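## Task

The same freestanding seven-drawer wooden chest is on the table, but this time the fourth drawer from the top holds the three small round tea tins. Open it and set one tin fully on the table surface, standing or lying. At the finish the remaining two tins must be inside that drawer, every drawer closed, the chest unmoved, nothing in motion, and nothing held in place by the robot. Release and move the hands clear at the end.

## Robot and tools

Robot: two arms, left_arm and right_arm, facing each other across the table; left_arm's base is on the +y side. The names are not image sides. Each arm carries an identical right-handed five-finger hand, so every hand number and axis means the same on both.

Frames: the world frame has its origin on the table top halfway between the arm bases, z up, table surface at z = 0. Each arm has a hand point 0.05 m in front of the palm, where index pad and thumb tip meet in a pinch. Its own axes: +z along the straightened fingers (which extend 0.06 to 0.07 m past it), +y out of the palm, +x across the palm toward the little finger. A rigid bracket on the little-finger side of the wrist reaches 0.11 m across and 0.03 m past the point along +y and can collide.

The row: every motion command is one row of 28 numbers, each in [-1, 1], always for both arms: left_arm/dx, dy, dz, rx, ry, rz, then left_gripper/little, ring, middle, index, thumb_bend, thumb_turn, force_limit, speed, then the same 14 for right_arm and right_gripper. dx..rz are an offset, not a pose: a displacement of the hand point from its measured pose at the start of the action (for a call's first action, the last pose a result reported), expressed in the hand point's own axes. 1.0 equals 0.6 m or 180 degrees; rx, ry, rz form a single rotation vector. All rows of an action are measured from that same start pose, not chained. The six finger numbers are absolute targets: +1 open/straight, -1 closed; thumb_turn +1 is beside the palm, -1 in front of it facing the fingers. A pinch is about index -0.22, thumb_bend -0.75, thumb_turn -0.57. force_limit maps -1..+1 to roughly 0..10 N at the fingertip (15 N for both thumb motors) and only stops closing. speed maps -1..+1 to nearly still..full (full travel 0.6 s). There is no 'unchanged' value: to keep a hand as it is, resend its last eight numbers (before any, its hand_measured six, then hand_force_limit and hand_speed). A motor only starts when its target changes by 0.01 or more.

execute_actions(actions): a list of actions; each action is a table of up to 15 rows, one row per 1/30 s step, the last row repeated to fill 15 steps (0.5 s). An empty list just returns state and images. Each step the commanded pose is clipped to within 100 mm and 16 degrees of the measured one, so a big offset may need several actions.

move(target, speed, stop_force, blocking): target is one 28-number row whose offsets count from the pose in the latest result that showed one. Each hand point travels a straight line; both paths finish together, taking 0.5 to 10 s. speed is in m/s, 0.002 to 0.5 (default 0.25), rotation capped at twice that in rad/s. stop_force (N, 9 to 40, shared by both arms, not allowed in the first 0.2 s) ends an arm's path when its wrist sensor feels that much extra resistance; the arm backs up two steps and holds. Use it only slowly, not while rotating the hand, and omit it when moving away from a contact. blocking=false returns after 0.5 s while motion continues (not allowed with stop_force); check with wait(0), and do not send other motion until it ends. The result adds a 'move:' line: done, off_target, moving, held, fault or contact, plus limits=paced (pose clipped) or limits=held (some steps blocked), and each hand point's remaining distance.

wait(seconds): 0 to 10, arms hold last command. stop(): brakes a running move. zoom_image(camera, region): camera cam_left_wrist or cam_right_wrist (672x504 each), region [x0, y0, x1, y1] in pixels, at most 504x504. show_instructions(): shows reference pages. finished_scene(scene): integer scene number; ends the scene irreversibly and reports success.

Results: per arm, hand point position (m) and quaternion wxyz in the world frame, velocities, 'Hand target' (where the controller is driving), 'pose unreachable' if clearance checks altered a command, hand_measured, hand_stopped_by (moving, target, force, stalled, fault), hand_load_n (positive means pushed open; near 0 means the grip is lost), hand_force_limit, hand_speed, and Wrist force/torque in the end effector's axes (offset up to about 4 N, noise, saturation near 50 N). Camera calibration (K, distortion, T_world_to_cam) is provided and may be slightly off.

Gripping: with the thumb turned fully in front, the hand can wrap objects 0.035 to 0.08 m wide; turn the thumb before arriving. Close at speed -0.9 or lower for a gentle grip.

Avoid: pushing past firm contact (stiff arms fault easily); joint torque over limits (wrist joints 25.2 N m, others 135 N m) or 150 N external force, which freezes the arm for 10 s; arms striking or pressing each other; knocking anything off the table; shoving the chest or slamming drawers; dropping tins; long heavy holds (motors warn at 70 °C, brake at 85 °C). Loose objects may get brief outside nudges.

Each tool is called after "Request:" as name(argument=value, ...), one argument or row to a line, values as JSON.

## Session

Request:
execute_actions(
  actions=[],
)

Scene clock: 0.00 s.
left_arm: end_effector_position=(+0.2883, +0.4419, +0.4766) hand_measured=(+1.000, +1.000, +1.000, +1.000, +1.000, +1.000) hand_load_n=(+0.0, +0.0, +0.0, +0.0, +0.0, +0.0) hand_stopped_by=(target, target, target, target, target, target) hand_force_limit=0.00 hand_speed=-0.80 end_effector_quat_wxyz=(+0.004, +0.384, +0.923, -0.011) end_effector_velocity=(+0.000, +0.000, +0.000) end_effector_angular_velocity=(-0.002, -0.002, +0.000) | right_arm: end_effector_position=(+0.2098, -0.3064, +0.4727) hand_measured=(+1.000, +1.000, +1.000, +1.000, +1.000, +1.000) hand_load_n=(+0.0, +0.0, +0.0, +0.0, +0.0, +0.0) hand_stopped_by=(target, target, target, target, target, target) hand_force_limit=0.00 hand_speed=-0.80 end_effector_quat_wxyz=(-0.006, -0.279, +0.960, +0.008) end_effector_velocity=(+0.000, -0.001, -0.000) end_effector_angular_velocity=(-0.003, -0.001, +0.000)
Joint positions: left_arm=[ 0.535 -1.751  1.362  1.94   1.582 -1.88 ] | right_arm=[-1.208 -1.707  1.35   1.941  1.556 -1.907]
Joint velocities: left_arm=[ 0.    -0.001 -0.    -0.001 -0.001 -0.   ] | right_arm=[ 0.    -0.     0.001 -0.001  0.003  0.   ]
Wrist force (N, on the end effector, along its own x y z axes, offset not removed): no reading
Wrist torque (N m, same axes, about the end effector's origin, offset not removed): no reading
Hand target (left_arm): +0.288, +0.442, +0.477; +0.004, +0.384, +0.923, -0.011
Hand target (right_arm): +0.210, -0.306, +0.473; -0.006, -0.279, +0.960, +0.008
camera_calibration (this result's frames):
cam_left_wrist: T_world_to_cam=[[0.749954, 0.661449, 0.0074182, -0.519291], [0.546189, -0.62552, 0.557138, -0.146577], [0.373159, -0.413776, -0.830387, 0.60053], [0, 0, 0, 1]] pos_world=[0.24541, 0.500282, 0.584188]
cam_right_wrist: T_world_to_cam=[[-0.410887, 0.911681, -0.0030664, 0.366361], [0.765678, 0.346906, 0.541659, -0.312519], [0.494884, 0.220212, -0.840593, 0.49057], [0, 0, 0, 1]] pos_world=[0.147046, -0.33362, 0.582772]

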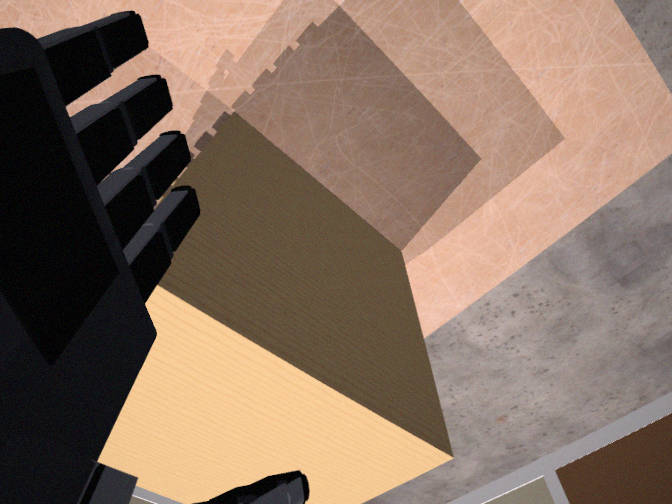

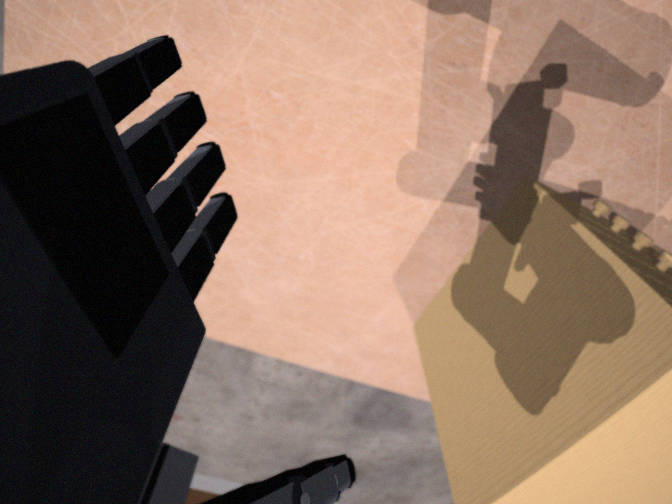

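Request:
move(
  target=[0.175,-0.39,0,0,0,0.25,1,1,1,0.6,-0.5,-0.57,0,0.5, 0,0,0,0,0,0,1,1,1,1,1,1,0,-0.8],
)

Request:
move(
  target=[-0.42,0,0.15,-0.167,0,0,1,1,1,0.6,-0.5,-0.57,0,0.5, 0,0,0,0,0,0,1,1,1,1,1,1,0,-0.8],
)

Scene clock: 2.53 s.
left_arm: end_effector_position=(+0.0484, +0.3514, +0.4788) hand_measured=(+1.000, +1.000, +1.000, +0.600, -0.500, -0.570) hand_load_n=(+0.0, +0.0, +0.0, +0.0, +0.0, +0.0) hand_stopped_by=(target, target, target, target, target, target) hand_force_limit=0.00 hand_speed=0.50 end_effector_quat_wxyz=(+0.005, +0.708, +0.706, -0.010) end_effector_velocity=(-0.001, +0.000, +0.000) end_effector_angular_velocity=(-0.015, -0.010, -0.004) | right_arm: end_effector_position=(+0.2098, -0.3064, +0.4727) hand_measured=(+1.000, +1.000, +1.000, +1.000, +1.000, +1.000) hand_load_n=(+0.0, +0.0, +0.0, +0.0, +0.0, +0.0) hand_stopped_by=(target, target, target, target, target, target) hand_force_limit=0.00 hand_speed=-0.80 end_effector_quat_wxyz=(-0.006, -0.279, +0.960, +0.008) end_effector_velocity=(-0.000, +0.000, -0.000) end_effector_angular_velocity=(-0.000, +0.002, +0.001)
Joint positions: left_arm=[-1.253 -2.011  1.526  2.044  1.553 -2.884] | right_arm=[-1.208 -1.707  1.35   1.941  1.556 -1.907]
Joint velocities: left_arm=[-0.076 -0.018  0.013  0.012 -0.017 -0.072] | right_arm=[ 0.     0.001  0.001  0.001 -0.    -0.   ]
Wrist force (N, on the end effector, along its own x y z axes, offset not removed): left_arm=[1.7 0.1 1.7] | right_arm=[-0.8 -2.6 2.3]
Wrist torque (N m, same axes, about the end effector's origin, offset not removed): left_arm=[-0.25 -0.25 0.09] | right_arm=[-0.56 0.05 0.01]
Hand target (left_arm): +0.048, +0.351, +0.479; +0.006, +0.708, +0.706, -0.010
Hand target (right_arm): +0.210, -0.306, +0.473; -0.006, -0.279, +0.960, +0.008
Off the commanded pose (left_arm): 0.000 m, 0 deg.
Off the commanded pose (right_arm): 0.000 m, 0 deg.
move: done
camera_calibration (this result's frames):
cam_left_wrist: T_world_to_cam=[[0.997921, -0.0618988, 0.017949, -0.0423832], [-0.061314, -0.826024, 0.56029, 0.0249356], [-0.0198549, -0.560226, -0.828102, 0.723877], [0, 0, 0, 1]] pos_world=[0.0581965, 0.423508, 0.586233]
cam_right_wrist: T_world_to_cam=[[-0.410887, 0.911681, -0.00306653, 0.366361], [0.765677, 0.346906, 0.541659, -0.312519], [0.494884, 0.220212, -0.840593, 0.49057], [0, 0, 0, 1]] pos_world=[0.147046, -0.33362, 0.582772]

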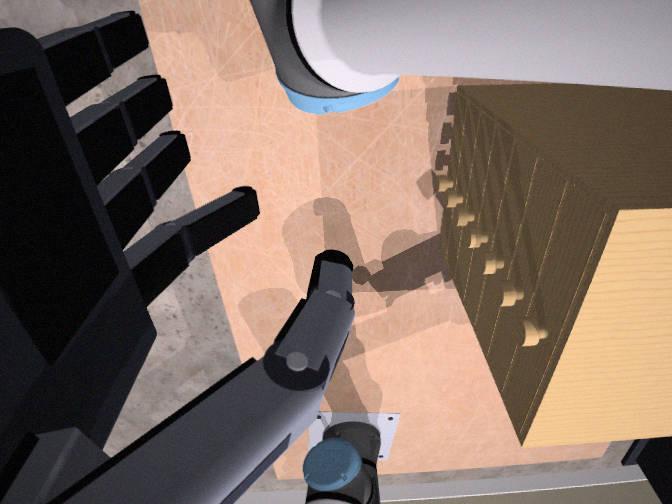

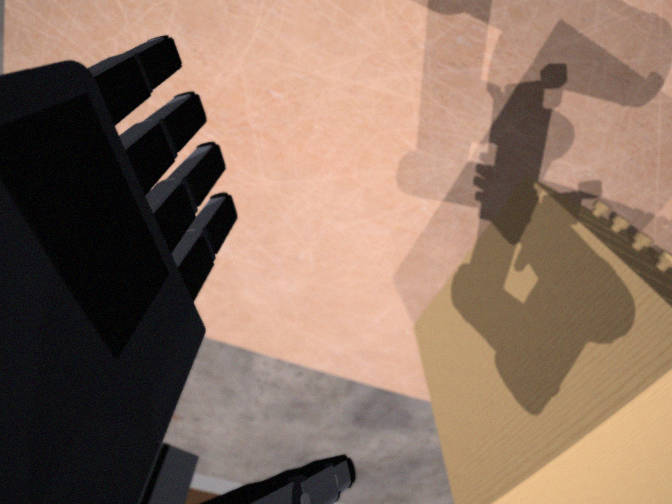

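Scene clock: 4.37 s.
left_arm: end_effector_position=(+0.0469, +0.0981, +0.3941) hand_measured=(+1.000, +1.000, +1.000, +0.600, -0.500, -0.570) hand_load_n=(+0.0, +0.0, +0.0, +0.0, +0.0, +0.0) hand_stopped_by=(target, target, target, target, target, target) hand_force_limit=0.00 hand_speed=0.50 end_effector_quat_wxyz=(+0.189, +0.683, +0.684, +0.174) end_effector_velocity=(-0.000, -0.003, -0.001) end_effector_angular_velocity=(+0.001, -0.003, +0.000) | right_arm: end_effector_position=(+0.2098, -0.3064, +0.4727) hand_measured=(+1.000, +1.000, +1.000, +1.000, +1.000, +1.000) hand_load_n=(+0.0, +0.0, +0.0, +0.0, +0.0, +0.0) hand_stopped_by=(target, target, target, target, target, target) hand_force_limit=0.00 hand_speed=-0.80 end_effector_quat_wxyz=(-0.006, -0.279, +0.960, +0.008) end_effector_velocity=(-0.000, +0.000, +0.000) end_effector_angular_velocity=(+0.001, +0.001, -0.000)
Joint positions: left_arm=[-0.613 -1.314  1.377  1.835  1.16  -2.318] | right_arm=[-1.208 -1.707  1.35   1.941  1.556 -1.907]
Joint velocities: left_arm=[ 0.003  0.007 -0.006  0.001 -0.003  0.002] | right_arm=[-0.     0.     0.     0.    -0.001  0.   ]
Wrist force (N, on the end effector, along its own x y z axes, offset not removed): left_arm=[1.1 0.7 -1.9] | right_arm=[0.1 -2.5 2.0]
Wrist torque (N m, same axes, about the end effector's origin, offset not removed): left_arm=[0.08 -0.02 0.28] | right_arm=[-0.49 -0.10 0.13]
Hand target (left_arm): +0.047, +0.098, +0.394; +0.189, +0.683, +0.684, +0.174
Hand target (right_arm): +0.210, -0.306, +0.473; -0.006, -0.279, +0.960, +0.008
Off the commanded pose (left_arm): 0.001 m, 0 deg.
Off the commanded pose (right_arm): 0.000 m, 0 deg.
move: done
camera_calibration (this result's frames):
cam_left_wrist: T_world_to_cam=[[0.854747, -0.0508912, 0.516543, -0.245922], [-0.326548, -0.826277, 0.458947, -0.0844345], [0.403451, -0.560961, -0.722876, 0.450557], [0, 0, 0, 1]] pos_world=[0.000851694, 0.170463, 0.491478]
cam_right_wrist: T_world_to_cam=[[-0.410887, 0.911681, -0.00306651, 0.366361], [0.765677, 0.346906, 0.541659, -0.312519], [0.494884, 0.220212, -0.840593, 0.49057], [0, 0, 0, 1]] pos_world=[0.147047, -0.33362, 0.582772]

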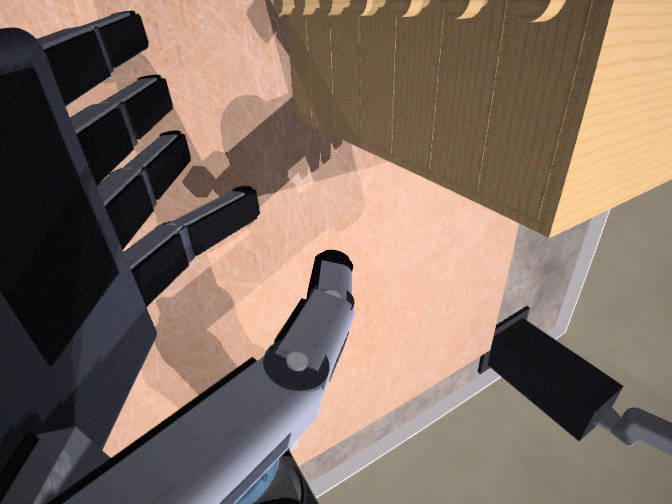

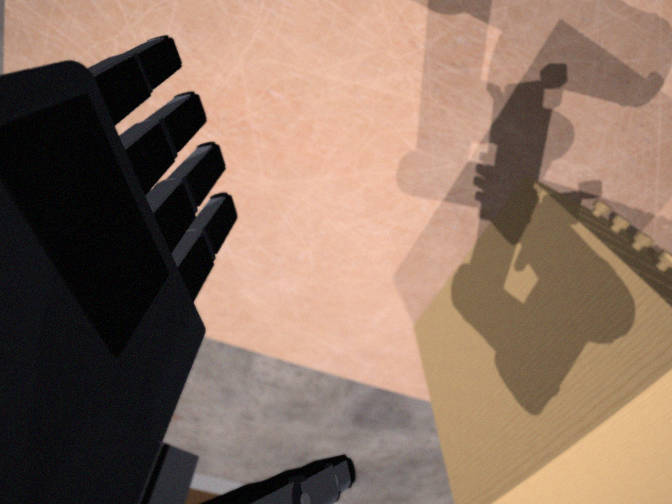

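Request:
move(
  target=[0,0,0,0.022,0.445,0.229,1,1,1,0.6,-0.5,-0.57,0,0.5, 0.45,0.227,0,0,0,0,1,1,1,1,1,1,0,-0.8],
)

Scene clock: 9.10 s.
left_arm: end_effector_position=(+0.0469, +0.0980, +0.3940) hand_measured=(+1.000, +1.000, +1.000, +0.600, -0.500, -0.570) hand_load_n=(+0.0, +0.0, +0.0, +0.0, +0.0, +0.0) hand_stopped_by=(target, target, target, target, target, target) hand_force_limit=0.00 hand_speed=0.50 end_effector_quat_wxyz=(-0.276, +0.647, +0.467, +0.536) end_effector_velocity=(-0.000, +0.000, -0.000) end_effector_angular_velocity=(+0.001, -0.000, +0.001) | right_arm: end_effector_position=(-0.0907, -0.3370, +0.4784) hand_measured=(+1.000, +1.000, +1.000, +1.000, +1.000, +1.000) hand_load_n=(+0.0, +0.0, +0.0, +0.0, +0.0, +0.0) hand_stopped_by=(target, target, target, target, target, target) hand_force_limit=0.00 hand_speed=-0.80 end_effector_quat_wxyz=(-0.008, -0.280, +0.960, +0.010) end_effector_velocity=(-0.002, +0.000, -0.000) end_effector_angular_velocity=(-0.005, -0.016, -0.008)
Joint positions: left_arm=[-0.368 -0.894  1.17   2.589  1.535 -1.71 ] | right_arm=[ 0.074 -1.858  1.442  1.974  1.548 -0.626]
Joint velocities: left_arm=[-0.     0.001  0.     0.     0.001 -0.   ] | right_arm=[ 0.048  0.016 -0.011 -0.002  0.018  0.056]
Wrist force (N, on the end effector, along its own x y z axes, offset not removed): left_arm=[-0.5 0.9 0.3] | right_arm=[-1.4 -0.7 2.4]
Wrist torque (N m, same axes, about the end effector's origin, offset not removed): left_arm=[0.03 0.20 0.20] | right_arm=[-0.29 0.11 0.08]
Hand target (left_arm): +0.047, +0.098, +0.394; -0.276, +0.647, +0.467, +0.536
Hand target (right_arm): -0.091, -0.337, +0.478; -0.008, -0.280, +0.960, +0.009
Off the commanded pose (left_arm): 0.000 m, 17 deg; orientation clipped at the last step of the last action.
Off the commanded pose (right_arm): 0.001 m, 0 deg.
move: held (left_arm); limits=paced,held; held on 29 of 113 steps (left_arm), including the last (left_arm)
pose unreachable (left arm): on one or more control steps of this call, first in action 0 (counted from 0), this arm could not follow its commanded pose, so it was not sent that pose on those steps. On the call's last step it was still not sent that pose. It may still have moved: this result reports where it is.
cause: the commanded pose would bring two parts of the arm too close to each other (joints 3 (elbow) to 6 (wrist 3) lie between them).
camera_calibration (this result's frames):
cam_left_wrist: T_world_to_cam=[[0.88907, -0.448134, 0.0934377, -0.0418193], [-0.282896, -0.698337, -0.657492, 0.340787], [0.359896, 0.558123, -0.747645, 0.352516], [0, 0, 0, 1]] pos_world=[0.00671853, 0.0224961, 0.491529]
cam_right_wrist: T_world_to_cam=[[-0.411959, 0.9112, 0.00194351, 0.268224], [0.768157, 0.34614, 0.538629, -0.0734557], [0.490127, 0.223386, -0.842541, 0.652338], [0, 0, 0, 1]] pos_world=[-0.152806, -0.364703, 0.588665]

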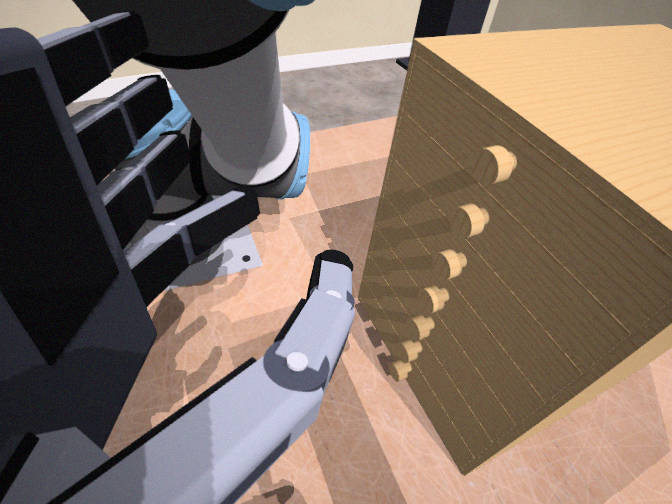

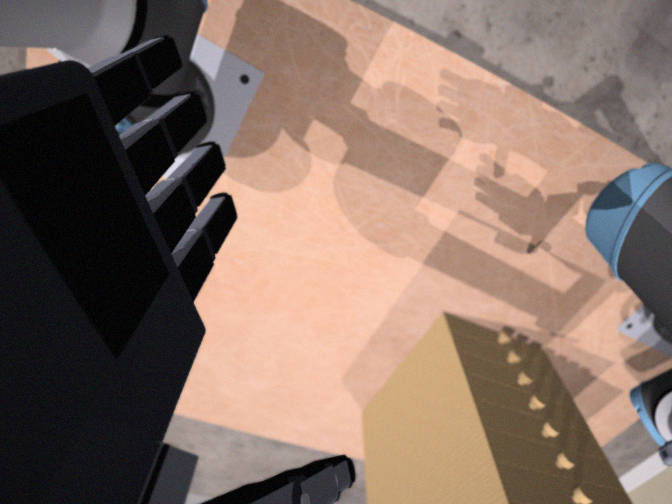

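Request:
move(
  target=[0,0,0,0.007,-0.586,-0.275,1,1,1,0.6,-0.5,-0.57,0,0.5, 0,0,0,0,0,0,1,1,1,1,1,1,0,-0.8],
)

Scene clock: 16.90 s.
left_arm: end_effector_position=(+0.0468, +0.0979, +0.3940) hand_measured=(+1.000, +1.000, +1.000, +0.600, -0.500, -0.570) hand_load_n=(+0.0, +0.0, +0.0, +0.0, +0.0, +0.0) hand_stopped_by=(target, target, target, target, target, target) hand_force_limit=0.00 hand_speed=0.50 end_effector_quat_wxyz=(+0.401, +0.581, +0.698, -0.120) end_effector_velocity=(-0.000, -0.000, +0.000) end_effector_angular_velocity=(-0.014, -0.006, +0.000) | right_arm: end_effector_position=(-0.0907, -0.3370, +0.4784) hand_measured=(+1.000, +1.000, +1.000, +1.000, +1.000, +1.000) hand_load_n=(+0.0, +0.0, +0.0, +0.0, +0.0, +0.0) hand_stopped_by=(target, target, target, target, target, target) hand_force_limit=0.00 hand_speed=-0.80 end_effector_quat_wxyz=(-0.008, -0.280, +0.960, +0.010) end_effector_velocity=(+0.000, +0.000, +0.000) end_effector_angular_velocity=(+0.001, -0.000, -0.000)
Joint positions: left_arm=[-0.847 -1.608  1.764  1.327  0.711 -2.624] | right_arm=[ 0.074 -1.858  1.442  1.974  1.548 -0.626]
Joint velocities: left_arm=[-0.005 -0.001  0.009 -0.007 -0.015 -0.006] | right_arm=[-0.     0.    -0.001 -0.     0.    -0.   ]
Wrist force (N, on the end effector, along its own x y z axes, offset not removed): left_arm=[0.3 -0.4 -0.8] | right_arm=[-0.6 -3.2 2.9]
Wrist torque (N m, same axes, about the end effector's origin, offset not removed): left_arm=[-0.20 0.06 0.06] | right_arm=[-0.68 -0.05 0.13]
Hand target (left_arm): +0.047, +0.098, +0.394; +0.401, +0.581, +0.698, -0.121
Hand target (right_arm): -0.091, -0.337, +0.478; -0.008, -0.280, +0.960, +0.010
Off the commanded pose (left_arm): 0.000 m, 0 deg.
Off the commanded pose (right_arm): 0.000 m, 0 deg.
move: done; limits=paced
camera_calibration (this result's frames):
cam_left_wrist: T_world_to_cam=[[0.896196, 0.267836, 0.353691, -0.214785], [-0.281361, -0.273277, 0.919867, -0.322515], [0.343029, -0.923896, -0.169551, 0.270807], [0, 0, 0, 1]] pos_world=[0.00885112, 0.219589, 0.418554]
cam_right_wrist: T_world_to_cam=[[-0.411959, 0.9112, 0.00194344, 0.268224], [0.768157, 0.34614, 0.538629, -0.0734556], [0.490127, 0.223386, -0.842541, 0.652338], [0, 0, 0, 1]] pos_world=[-0.152806, -0.364703, 0.588665]

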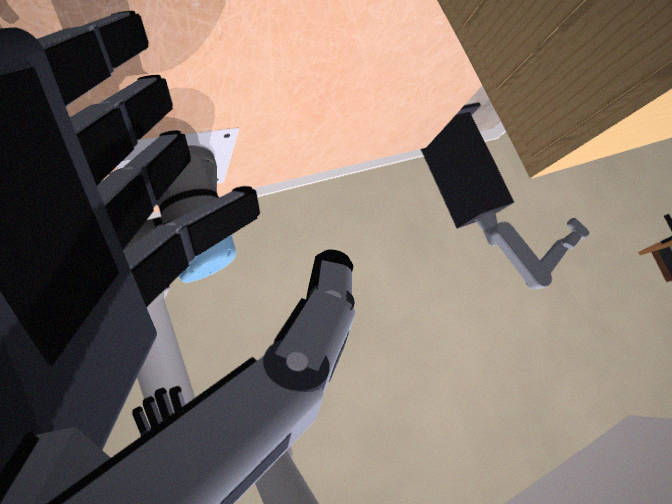

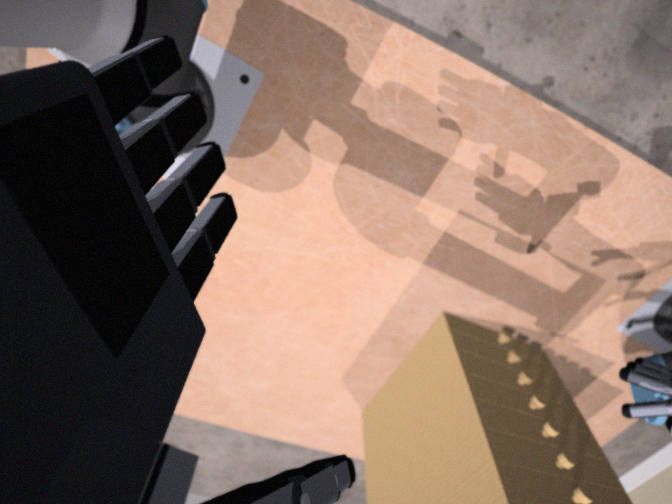

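Request:
move(
  target=[0.325,0.097,0.235,0,0,0,1,1,1,0.6,-0.5,-0.57,0,0.5, 0,0,0,0,0,0,1,1,1,1,1,1,0,-0.8],
  speed=0.12,
)

Scene clock: 19.70 s.
left_arm: end_effector_position=(+0.1582, +0.1657, +0.1840) hand_measured=(+1.000, +1.000, +1.000, +0.600, -0.500, -0.570) hand_load_n=(+0.0, +0.0, +0.0, +0.0, +0.0, +0.0) hand_stopped_by=(target, target, target, target, target, target) hand_force_limit=0.00 hand_speed=0.50 end_effector_quat_wxyz=(+0.401, +0.581, +0.698, -0.120) end_effector_velocity=(+0.001, -0.001, -0.002) end_effector_angular_velocity=(+0.001, +0.001, -0.001) | right_arm: end_effector_position=(-0.0907, -0.3370, +0.4784) hand_measured=(+1.000, +1.000, +1.000, +1.000, +1.000, +1.000) hand_load_n=(+0.0, +0.0, +0.0, +0.0, +0.0, +0.0) hand_stopped_by=(target, target, target, target, target, target) hand_force_limit=0.00 hand_speed=-0.80 end_effector_quat_wxyz=(-0.008, -0.280, +0.960, +0.010) end_effector_velocity=(+0.000, +0.000, +0.000) end_effector_angular_velocity=(+0.002, -0.001, -0.000)
Joint positions: left_arm=[-0.749 -1.666  2.386  0.652  0.725 -2.476] | right_arm=[ 0.074 -1.858  1.442  1.974  1.548 -0.626]
Joint velocities: left_arm=[ 0.01   0.003  0.001 -0.015  0.003  0.016] | right_arm=[-0.     0.    -0.001 -0.001  0.001 -0.   ]
Wrist force (N, on the end effector, along its own x y z axes, offset not removed): left_arm=[-0.8 -0.3 0.1] | right_arm=[0.1 -1.5 2.6]
Wrist torque (N m, same axes, about the end effector's origin, offset not removed): left_arm=[-0.27 0.32 0.10] | right_arm=[-0.38 -0.04 0.19]
Hand target (left_arm): +0.158, +0.166, +0.184; +0.401, +0.581, +0.698, -0.120
Hand target (right_arm): -0.091, -0.337, +0.478; -0.008, -0.280, +0.960, +0.010
Off the commanded pose (left_arm): 0.001 m, 0 deg.
Off the commanded pose (right_arm): 0.000 m, 0 deg.
move: done
camera_calibration (this result's frames):
cam_left_wrist: T_world_to_cam=[[0.896035, 0.268079, 0.353914, -0.258585], [-0.281563, -0.273228, 0.91982, -0.0794164], [0.343284, -0.92384, -0.169341, 0.259522], [0, 0, 0, 1]] pos_world=[0.12025, 0.287379, 0.208513]
cam_right_wrist: T_world_to_cam=[[-0.411959, 0.9112, 0.00194316, 0.268224], [0.768157, 0.34614, 0.538629, -0.0734555], [0.490127, 0.223386, -0.842541, 0.652338], [0, 0, 0, 1]] pos_world=[-0.152806, -0.364703, 0.588665]

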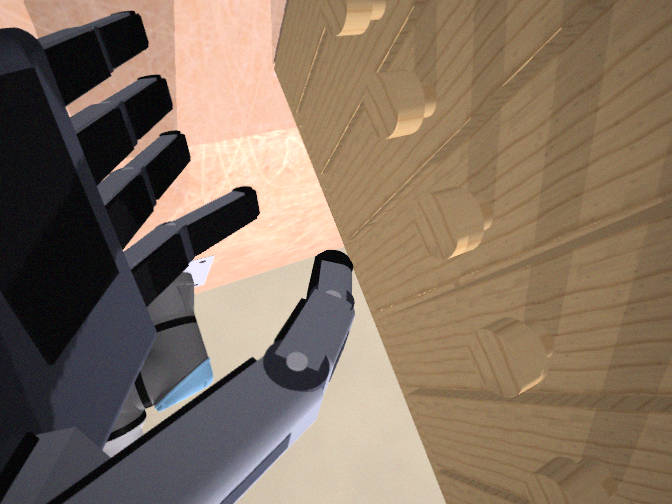

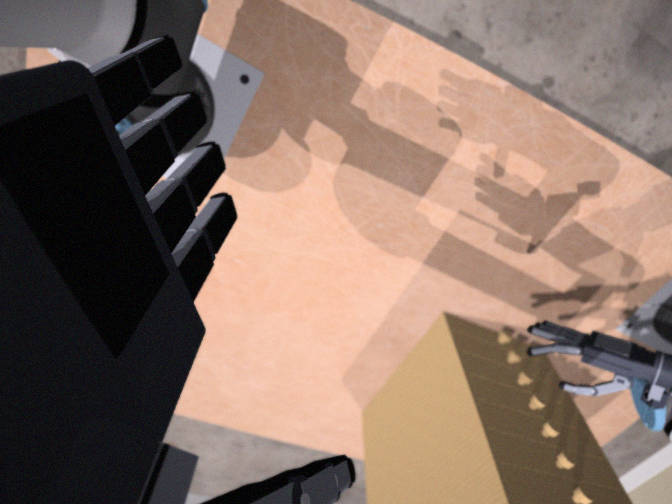

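Request:
move(
  target=[-0.017,0.098,0.015,0,0,0,1,1,1,0.6,-0.5,-0.57,0,0.5, 0,0,0,0,0,0,1,1,1,1,1,1,0,-0.8],
  speed=0.02,
  stop_force=9,
)

Scene clock: 23.23 s.
left_arm: end_effector_position=(+0.2151, +0.1701, +0.2030) hand_measured=(+1.000, +1.000, +1.000, +0.600, -0.500, -0.570) hand_load_n=(+0.0, +0.0, +0.0, +0.0, +0.0, +0.0) hand_stopped_by=(target, target, target, target, target, target) hand_force_limit=0.00 hand_speed=0.50 end_effector_quat_wxyz=(+0.401, +0.581, +0.698, -0.120) end_effector_velocity=(+0.003, +0.000, +0.001) end_effector_angular_velocity=(-0.000, +0.000, -0.000) | right_arm: end_effector_position=(-0.0907, -0.3370, +0.4784) hand_measured=(+1.000, +1.000, +1.000, +1.000, +1.000, +1.000) hand_load_n=(+0.0, +0.0, +0.0, +0.0, +0.0, +0.0) hand_stopped_by=(target, target, target, target, target, target) hand_force_limit=0.00 hand_speed=-0.80 end_effector_quat_wxyz=(-0.008, -0.280, +0.960, +0.010) end_effector_velocity=(-0.000, +0.000, -0.000) end_effector_angular_velocity=(+0.001, +0.001, -0.001)
Joint positions: left_arm=[-0.48  -1.785  2.342  0.551  0.813 -2.11 ] | right_arm=[ 0.074 -1.858  1.442  1.974  1.548 -0.626]
Joint velocities: left_arm=[ 0.015 -0.004 -0.003 -0.007  0.007  0.019] | right_arm=[-0.     0.     0.    -0.001 -0.001  0.   ]
Wrist force (N, on the end effector, along its own x y z axes, offset not removed): left_arm=[0.9 0.0 0.1] | right_arm=[0.2 -1.3 1.6]
Wrist torque (N m, same axes, about the end effector's origin, offset not removed): left_arm=[-0.22 -0.02 0.17] | right_arm=[-0.35 -0.03 0.19]
Hand target (left_arm): +0.215, +0.170, +0.203; +0.401, +0.581, +0.698, -0.120
Hand target (right_arm): -0.091, -0.337, +0.478; -0.008, -0.280, +0.960, +0.010
Off the commanded pose (left_arm): 0.000 m, 0 deg.
Off the commanded pose (right_arm): 0.000 m, 0 deg.
move: done
camera_calibration (this result's frames):
cam_left_wrist: T_world_to_cam=[[0.895667, 0.268512, 0.354517, -0.317581], [-0.28218, -0.273015, 0.919694, -0.079576], [0.343738, -0.923777, -0.168762, 0.246996], [0, 0, 0, 1]] pos_world=[0.177091, 0.291719, 0.227457]
cam_right_wrist: T_world_to_cam=[[-0.411959, 0.9112, 0.00194342, 0.268224], [0.768157, 0.34614, 0.538629, -0.0734557], [0.490127, 0.223386, -0.842541, 0.652338], [0, 0, 0, 1]] pos_world=[-0.152806, -0.364703, 0.588665]

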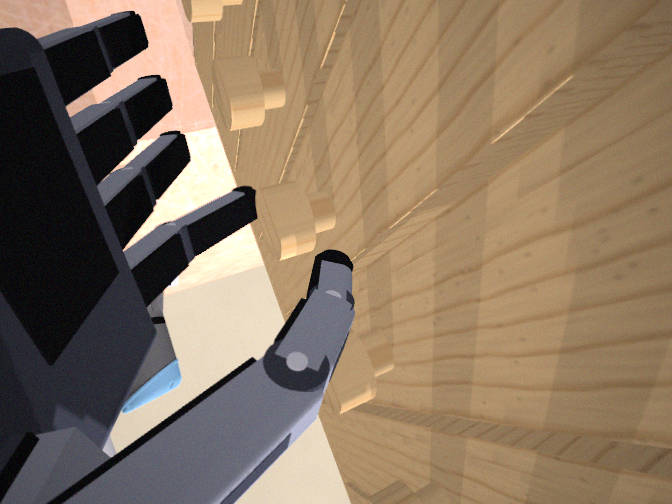

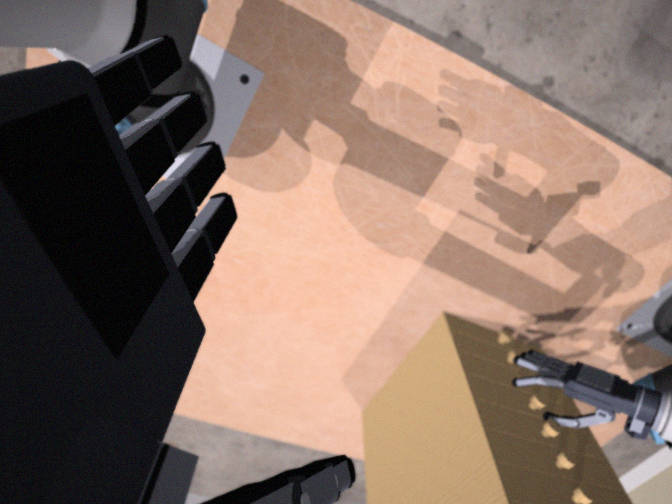

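Request:
move(
  target=[0,-0.004,0.02,0,0,0,1,1,1,0.6,-0.5,-0.57,0,0.5, 0,0,0,0,0,0,1,1,1,1,1,1,0,-0.8],
  speed=0.01,
  stop_force=9,
)

Request:
move(
  target=[0,0,0,0,0,0,1,1,1,-0.6,-0.5,-0.57,0.2,-0.5, 0,0,0,0,0,0,1,1,1,1,1,1,0,-0.8],
)

Scene clock: 24.80 s.
left_arm: end_effector_position=(+0.2179, +0.1620, +0.1948) hand_measured=(+1.000, +1.000, +1.000, +0.600, -0.498, -0.570) hand_load_n=(+0.0, +0.0, +0.0, +0.0, +4.0, +1.0) hand_stopped_by=(target, target, target, target, target, target) hand_force_limit=0.00 hand_speed=0.50 end_effector_quat_wxyz=(+0.401, +0.581, +0.698, -0.120) end_effector_velocity=(+0.000, -0.002, -0.002) end_effector_angular_velocity=(+0.002, +0.000, -0.001) | right_arm: end_effector_position=(-0.0907, -0.3370, +0.4784) hand_measured=(+1.000, +1.000, +1.000, +1.000, +1.000, +1.000) hand_load_n=(+0.0, +0.0, +0.0, +0.0, +0.0, +0.0) hand_stopped_by=(target, target, target, target, target, target) hand_force_limit=0.00 hand_speed=-0.80 end_effector_quat_wxyz=(-0.008, -0.280, +0.960, +0.010) end_effector_velocity=(-0.000, +0.000, +0.000) end_effector_angular_velocity=(+0.000, +0.001, -0.000)
Joint positions: left_arm=[-0.44  -1.75   2.331  0.493  0.831 -2.061] | right_arm=[ 0.074 -1.858  1.442  1.974  1.548 -0.626]
Joint velocities: left_arm=[ 0.01   0.01  -0.003 -0.014  0.006  0.012] | right_arm=[ 0.     0.    -0.    -0.    -0.001  0.001]
Wrist force (N, on the end effector, along its own x y z axes, offset not removed): left_arm=[-2.5 2.5 -4.4] | right_arm=[-0.8 -2.2 1.5]
Wrist torque (N m, same axes, about the end effector's origin, offset not removed): left_arm=[-0.10 0.27 0.07] | right_arm=[-0.41 0.10 0.02]
Hand target (left_arm): +0.218, +0.162, +0.195; +0.401, +0.581, +0.698, -0.120
Hand target (right_arm): -0.091, -0.337, +0.478; -0.008, -0.280, +0.960, +0.010
Off the commanded pose (left_arm): 0.000 m, 0 deg.
Off the commanded pose (right_arm): 0.000 m, 0 deg.
move: done
camera_calibration (this result's frames):
cam_left_wrist: T_world_to_cam=[[0.8956, 0.268592, 0.354625, -0.315012], [-0.282281, -0.273002, 0.919667, -0.0733828], [0.343828, -0.923758, -0.168683, 0.237182], [0, 0, 0, 1]] pos_world=[0.179861, 0.283675, 0.219208]
cam_right_wrist: T_world_to_cam=[[-0.411959, 0.9112, 0.00194359, 0.268224], [0.768157, 0.34614, 0.538629, -0.0734556], [0.490127, 0.223386, -0.842541, 0.652338], [0, 0, 0, 1]] pos_world=[-0.152806, -0.364703, 0.588665]

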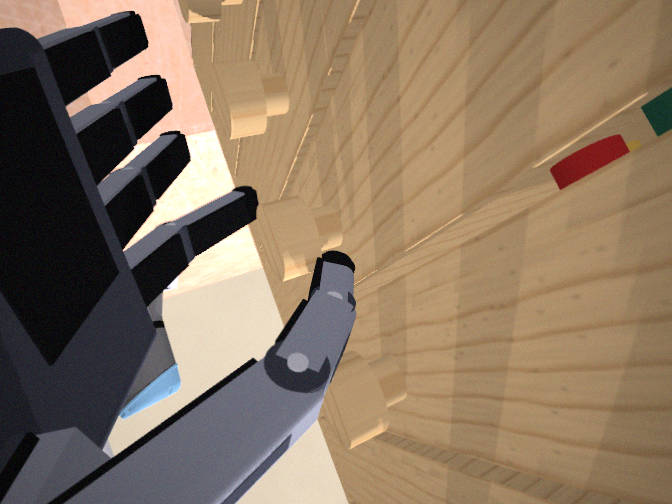

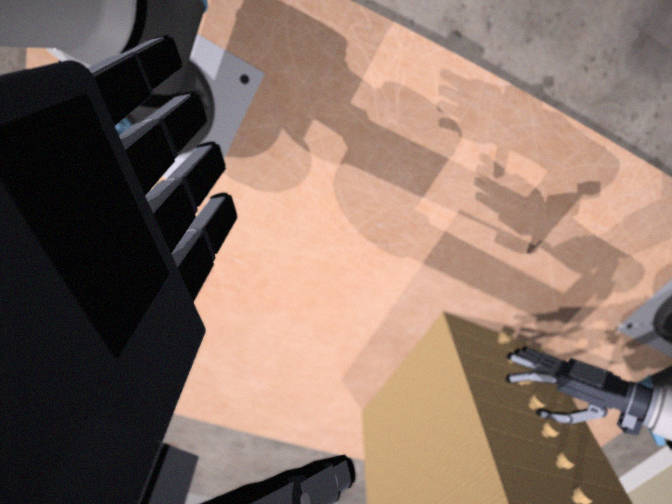

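Scene clock: 25.43 s.
left_arm: end_effector_position=(+0.2179, +0.1620, +0.1948) hand_measured=(+1.000, +1.000, +1.000, +0.298, -0.498, -0.570) hand_load_n=(+0.0, +0.0, +0.0, +4.5, +4.5, +1.0) hand_stopped_by=(target, target, target, force, target, target) hand_force_limit=0.20 hand_speed=-0.50 end_effector_quat_wxyz=(+0.401, +0.581, +0.698, -0.120) end_effector_velocity=(+0.001, +0.000, +0.001) end_effector_angular_velocity=(-0.001, -0.002, +0.001) | right_arm: end_effector_position=(-0.0907, -0.3370, +0.4784) hand_measured=(+1.000, +1.000, +1.000, +1.000, +1.000, +1.000) hand_load_n=(+0.0, +0.0, +0.0, +0.0, +0.0, +0.0) hand_stopped_by=(target, target, target, target, target, target) hand_force_limit=0.00 hand_speed=-0.80 end_effector_quat_wxyz=(-0.008, -0.280, +0.960, +0.010) end_effector_velocity=(+0.000, +0.000, +0.000) end_effector_angular_velocity=(+0.001, -0.002, -0.000)
Joint positions: left_arm=[-0.44  -1.75   2.331  0.493  0.831 -2.061] | right_arm=[ 0.074 -1.858  1.442  1.974  1.548 -0.626]
Joint velocities: left_arm=[-0.    -0.001  0.     0.001 -0.002  0.   ] | right_arm=[ 0.     0.    -0.001 -0.001  0.002  0.   ]
Wrist force (N, on the end effector, along its own x y z axes, offset not removed): left_arm=[-1.4 -2.2 -5.1] | right_arm=[0.9 -2.7 2.1]
Wrist torque (N m, same axes, about the end effector's origin, offset not removed): left_arm=[0.13 0.00 0.18] | right_arm=[-0.46 -0.15 0.19]
Hand target (left_arm): +0.218, +0.162, +0.195; +0.401, +0.581, +0.698, -0.120
Hand target (right_arm): -0.091, -0.337, +0.478; -0.008, -0.280, +0.960, +0.010
Off the commanded pose (left_arm): 0.000 m, 0 deg.
Off the commanded pose (right_arm): 0.000 m, 0 deg.
move: done
camera_calibration (this result's frames):
cam_left_wrist: T_world_to_cam=[[0.895631, 0.268591, 0.354547, -0.314974], [-0.282225, -0.272936, 0.919704, -0.0734402], [0.343793, -0.923777, -0.168646, 0.237162], [0, 0, 0, 1]] pos_world=[0.179839, 0.283639, 0.219213]
cam_right_wrist: T_world_to_cam=[[-0.411959, 0.9112, 0.00194352, 0.268224], [0.768157, 0.34614, 0.538629, -0.0734557], [0.490127, 0.223386, -0.84254, 0.652338], [0, 0, 0, 1]] pos_world=[-0.152806, -0.364703, 0.588665]

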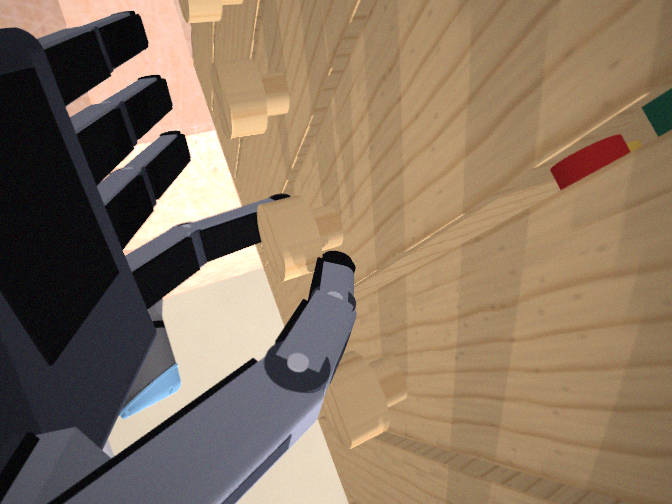

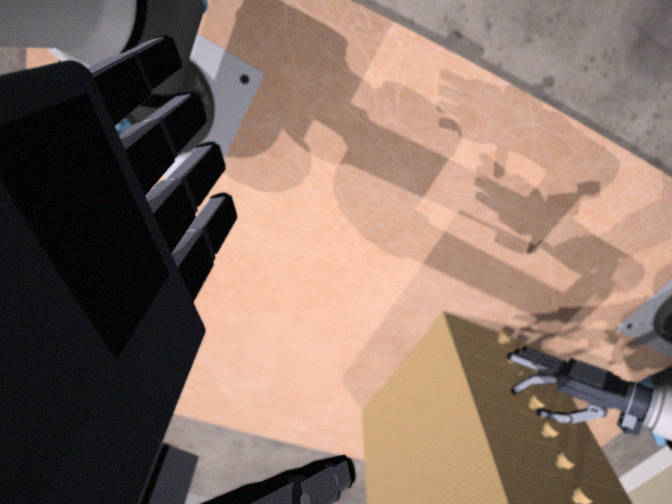

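Request:
move(
  target=[0,0,0,0,0,0,1,1,1,-0.7,-0.5,-0.57,0.6,-0.6, 0,0,0,0,0,0,1,1,1,1,1,1,0,-0.8],
)

Request:
move(
  target=[0,-0.075,-0.035,0,0,0,1,1,1,-0.7,-0.5,-0.57,0.6,-0.6, 0,0,0,0,0,0,1,1,1,1,1,1,0,-0.8],
  speed=0.02,
)

Scene clock: 26.30 s.
left_arm: end_effector_position=(+0.2179, +0.1620, +0.1948) hand_measured=(+1.000, +1.000, +1.000, +0.282, -0.498, -0.570) hand_load_n=(+0.0, +0.0, +0.0, +7.0, +5.0, +1.5) hand_stopped_by=(target, target, target, force, target, target) hand_force_limit=0.60 hand_speed=-0.60 end_effector_quat_wxyz=(+0.401, +0.581, +0.698, -0.120) end_effector_velocity=(-0.000, +0.000, +0.000) end_effector_angular_velocity=(-0.000, +0.001, -0.000) | right_arm: end_effector_position=(-0.0907, -0.3370, +0.4784) hand_measured=(+1.000, +1.000, +1.000, +1.000, +1.000, +1.000) hand_load_n=(+0.0, +0.0, +0.0, +0.0, +0.0, +0.0) hand_stopped_by=(target, target, target, target, target, target) hand_force_limit=0.00 hand_speed=-0.80 end_effector_quat_wxyz=(-0.008, -0.280, +0.960, +0.010) end_effector_velocity=(+0.000, +0.000, +0.000) end_effector_angular_velocity=(+0.002, -0.001, -0.000)
Joint positions: left_arm=[-0.44  -1.75   2.331  0.493  0.831 -2.061] | right_arm=[ 0.074 -1.858  1.442  1.974  1.548 -0.626]
Joint velocities: left_arm=[-0.    -0.001  0.     0.     0.001  0.   ] | right_arm=[-0.    -0.     0.    -0.001  0.    -0.   ]
Wrist force (N, on the end effector, along its own x y z axes, offset not removed): left_arm=[-1.6 -4.5 -3.6] | right_arm=[-1.6 -1.5 2.8]
Wrist torque (N m, same axes, about the end effector's origin, offset not removed): left_arm=[0.37 -0.06 0.22] | right_arm=[-0.50 0.14 0.11]
Hand target (left_arm): +0.218, +0.162, +0.195; +0.401, +0.581, +0.698, -0.120
Hand target (right_arm): -0.091, -0.337, +0.478; -0.008, -0.280, +0.960, +0.010
Off the commanded pose (left_arm): 0.000 m, 0 deg.
Off the commanded pose (right_arm): 0.000 m, 0 deg.
move: done
camera_calibration (this result's frames):
cam_left_wrist: T_world_to_cam=[[0.895608, 0.26858, 0.354614, -0.315], [-0.282278, -0.272985, 0.919673, -0.0733954], [0.34381, -0.923766, -0.168673, 0.23718], [0, 0, 0, 1]] pos_world=[0.179854, 0.283666, 0.219209]
cam_right_wrist: T_world_to_cam=[[-0.411959, 0.9112, 0.00194356, 0.268224], [0.768157, 0.34614, 0.538629, -0.0734556], [0.490127, 0.223386, -0.842541, 0.652338], [0, 0, 0, 1]] pos_world=[-0.152806, -0.364703, 0.588665]

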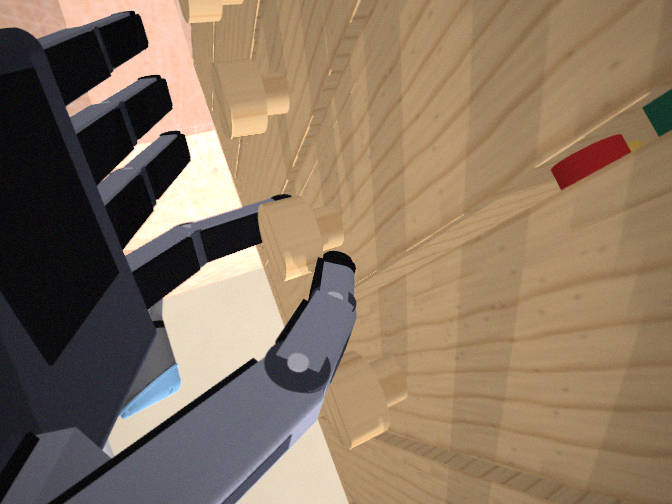

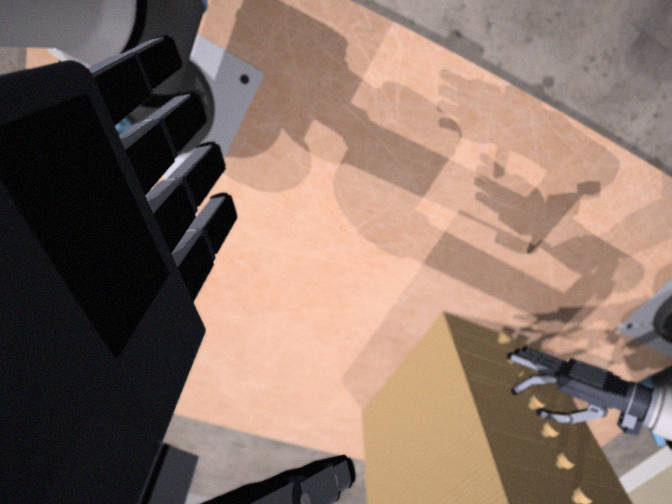

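Scene clock: 29.10 s.
left_arm: end_effector_position=(+0.1685, +0.1620, +0.1948) hand_measured=(+1.000, +1.000, +1.000, +0.280, -0.496, -0.570) hand_load_n=(+0.0, +0.0, +0.0, +1.0, +4.5, +1.5) hand_stopped_by=(target, target, target, force, target, target) hand_force_limit=0.60 hand_speed=-0.60 end_effector_quat_wxyz=(+0.401, +0.581, +0.698, -0.120) end_effector_velocity=(-0.003, +0.000, -0.000) end_effector_angular_velocity=(+0.001, -0.001, +0.001) | right_arm: end_effector_position=(-0.0907, -0.3370, +0.4784) hand_measured=(+1.000, +1.000, +1.000, +1.000, +1.000, +1.000) hand_load_n=(+0.0, +0.0, +0.0, +0.0, +0.0, +0.0) hand_stopped_by=(target, target, target, target, target, target) hand_force_limit=0.00 hand_speed=-0.80 end_effector_quat_wxyz=(-0.008, -0.280, +0.960, +0.010) end_effector_velocity=(+0.000, +0.000, -0.000) end_effector_angular_velocity=(-0.000, -0.000, -0.000)
Joint positions: left_arm=[-0.686 -1.697  2.355  0.646  0.739 -2.384] | right_arm=[ 0.074 -1.858  1.442  1.974  1.548 -0.626]
Joint velocities: left_arm=[-0.014  0.005  0.002  0.011 -0.004 -0.021] | right_arm=[ 0.     0.     0.001 -0.     0.     0.   ]
Wrist force (N, on the end effector, along its own x y z axes, offset not removed): left_arm=[-2.8 2.1 0.6] | right_arm=[0.1 -1.0 1.5]
Wrist torque (N m, same axes, about the end effector's origin, offset not removed): left_arm=[-0.31 0.18 0.03] | right_arm=[-0.25 0.01 0.14]
Hand target (left_arm): +0.168, +0.162, +0.195; +0.401, +0.581, +0.698, -0.120
Hand target (right_arm): -0.091, -0.337, +0.478; -0.008, -0.280, +0.960, +0.010
Off the commanded pose (left_arm): 0.000 m, 0 deg.
Off the commanded pose (right_arm): 0.000 m, 0 deg.
move: done
camera_calibration (this result's frames):
cam_left_wrist: T_world_to_cam=[[0.895936, 0.268204, 0.35407, -0.270646], [-0.28175, -0.273094, 0.919803, -0.087422], [0.343389, -0.923843, -0.169108, 0.25428], [0, 0, 0, 1]] pos_world=[0.130533, 0.283629, 0.219239]
cam_right_wrist: T_world_to_cam=[[-0.411959, 0.9112, 0.00194343, 0.268224], [0.768157, 0.34614, 0.538629, -0.0734556], [0.490127, 0.223386, -0.842541, 0.652338], [0, 0, 0, 1]] pos_world=[-0.152806, -0.364703, 0.588665]

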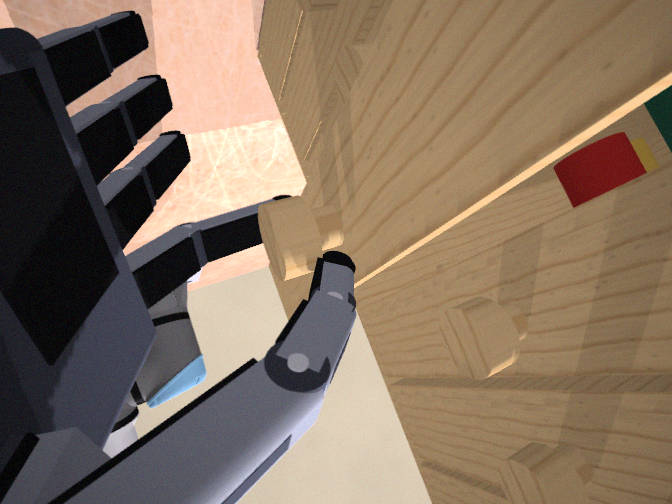

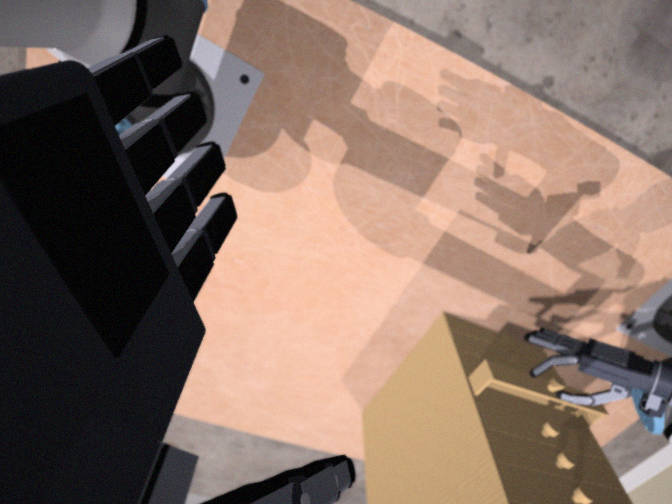

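Request:
move(
  target=[-0.006,-0.078,-0.030,0,0,0,1,1,1,-0.7,-0.5,-0.57,0.6,-0.6, 0,0,0,0,0,0,1,1,1,1,1,1,0,-0.8],
  speed=0.02,
)

Scene clock: 32.07 s.
left_arm: end_effector_position=(+0.1187, +0.1570, +0.1948) hand_measured=(+1.000, +1.000, +1.000, +0.280, -0.500, -0.570) hand_load_n=(+0.0, +0.0, +0.0, +0.0, +0.0, +0.0) hand_stopped_by=(target, target, target, force, target, target) hand_force_limit=0.60 hand_speed=-0.60 end_effector_quat_wxyz=(+0.401, +0.581, +0.698, -0.120) end_effector_velocity=(-0.003, +0.000, -0.000) end_effector_angular_velocity=(-0.000, +0.001, +0.000) | right_arm: end_effector_position=(-0.0907, -0.3370, +0.4784) hand_measured=(+1.000, +1.000, +1.000, +1.000, +1.000, +1.000) hand_load_n=(+0.0, +0.0, +0.0, +0.0, +0.0, +0.0) hand_stopped_by=(target, target, target, target, target, target) hand_force_limit=0.00 hand_speed=-0.80 end_effector_quat_wxyz=(-0.008, -0.280, +0.960, +0.010) end_effector_velocity=(+0.000, +0.000, -0.000) end_effector_angular_velocity=(-0.000, -0.000, -0.000)
Joint positions: left_arm=[-0.861 -1.606  2.337  0.768  0.71  -2.645] | right_arm=[ 0.074 -1.858  1.442  1.974  1.548 -0.626]
Joint velocities: left_arm=[-0.008  0.004 -0.001  0.006 -0.    -0.013] | right_arm=[-0.     0.     0.001 -0.     0.    -0.   ]
Wrist force (N, on the end effector, along its own x y z axes, offset not removed): left_arm=[0.8 1.7 0.5] | right_arm=[-0.6 -3.4 3.1]
Wrist torque (N m, same axes, about the end effector's origin, offset not removed): left_arm=[0.06 0.01 0.17] | right_arm=[-0.67 0.13 0.00]
Hand target (left_arm): +0.118, +0.157, +0.195; +0.401, +0.581, +0.698, -0.120
Hand target (right_arm): -0.091, -0.337, +0.478; -0.008, -0.280, +0.960, +0.010
Off the commanded pose (left_arm): 0.000 m, 0 deg.
Off the commanded pose (right_arm): 0.000 m, 0 deg.
move: done
camera_calibration (this result's frames):
cam_left_wrist: T_world_to_cam=[[0.896158, 0.267905, 0.353735, -0.224666], [-0.281394, -0.273277, 0.919857, -0.102876], [0.343102, -0.923876, -0.169512, 0.26688], [0, 0, 0, 1]] pos_world=[0.0808199, 0.278639, 0.219343]
cam_right_wrist: T_world_to_cam=[[-0.411959, 0.9112, 0.00194346, 0.268224], [0.768157, 0.34614, 0.538629, -0.0734556], [0.490127, 0.223386, -0.842541, 0.652338], [0, 0, 0, 1]] pos_world=[-0.152806, -0.364703, 0.588665]

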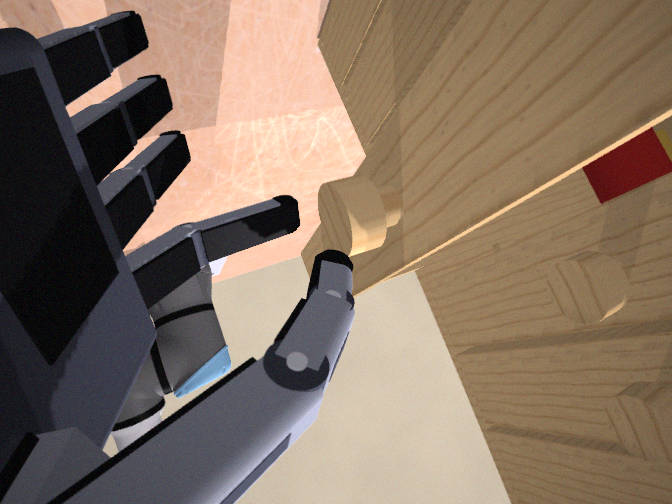

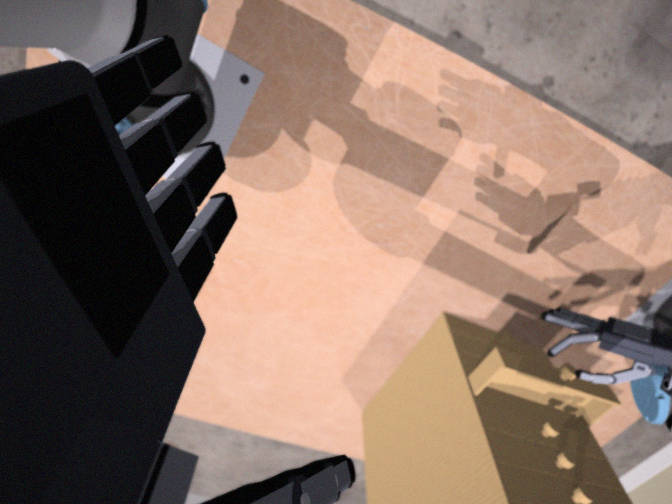

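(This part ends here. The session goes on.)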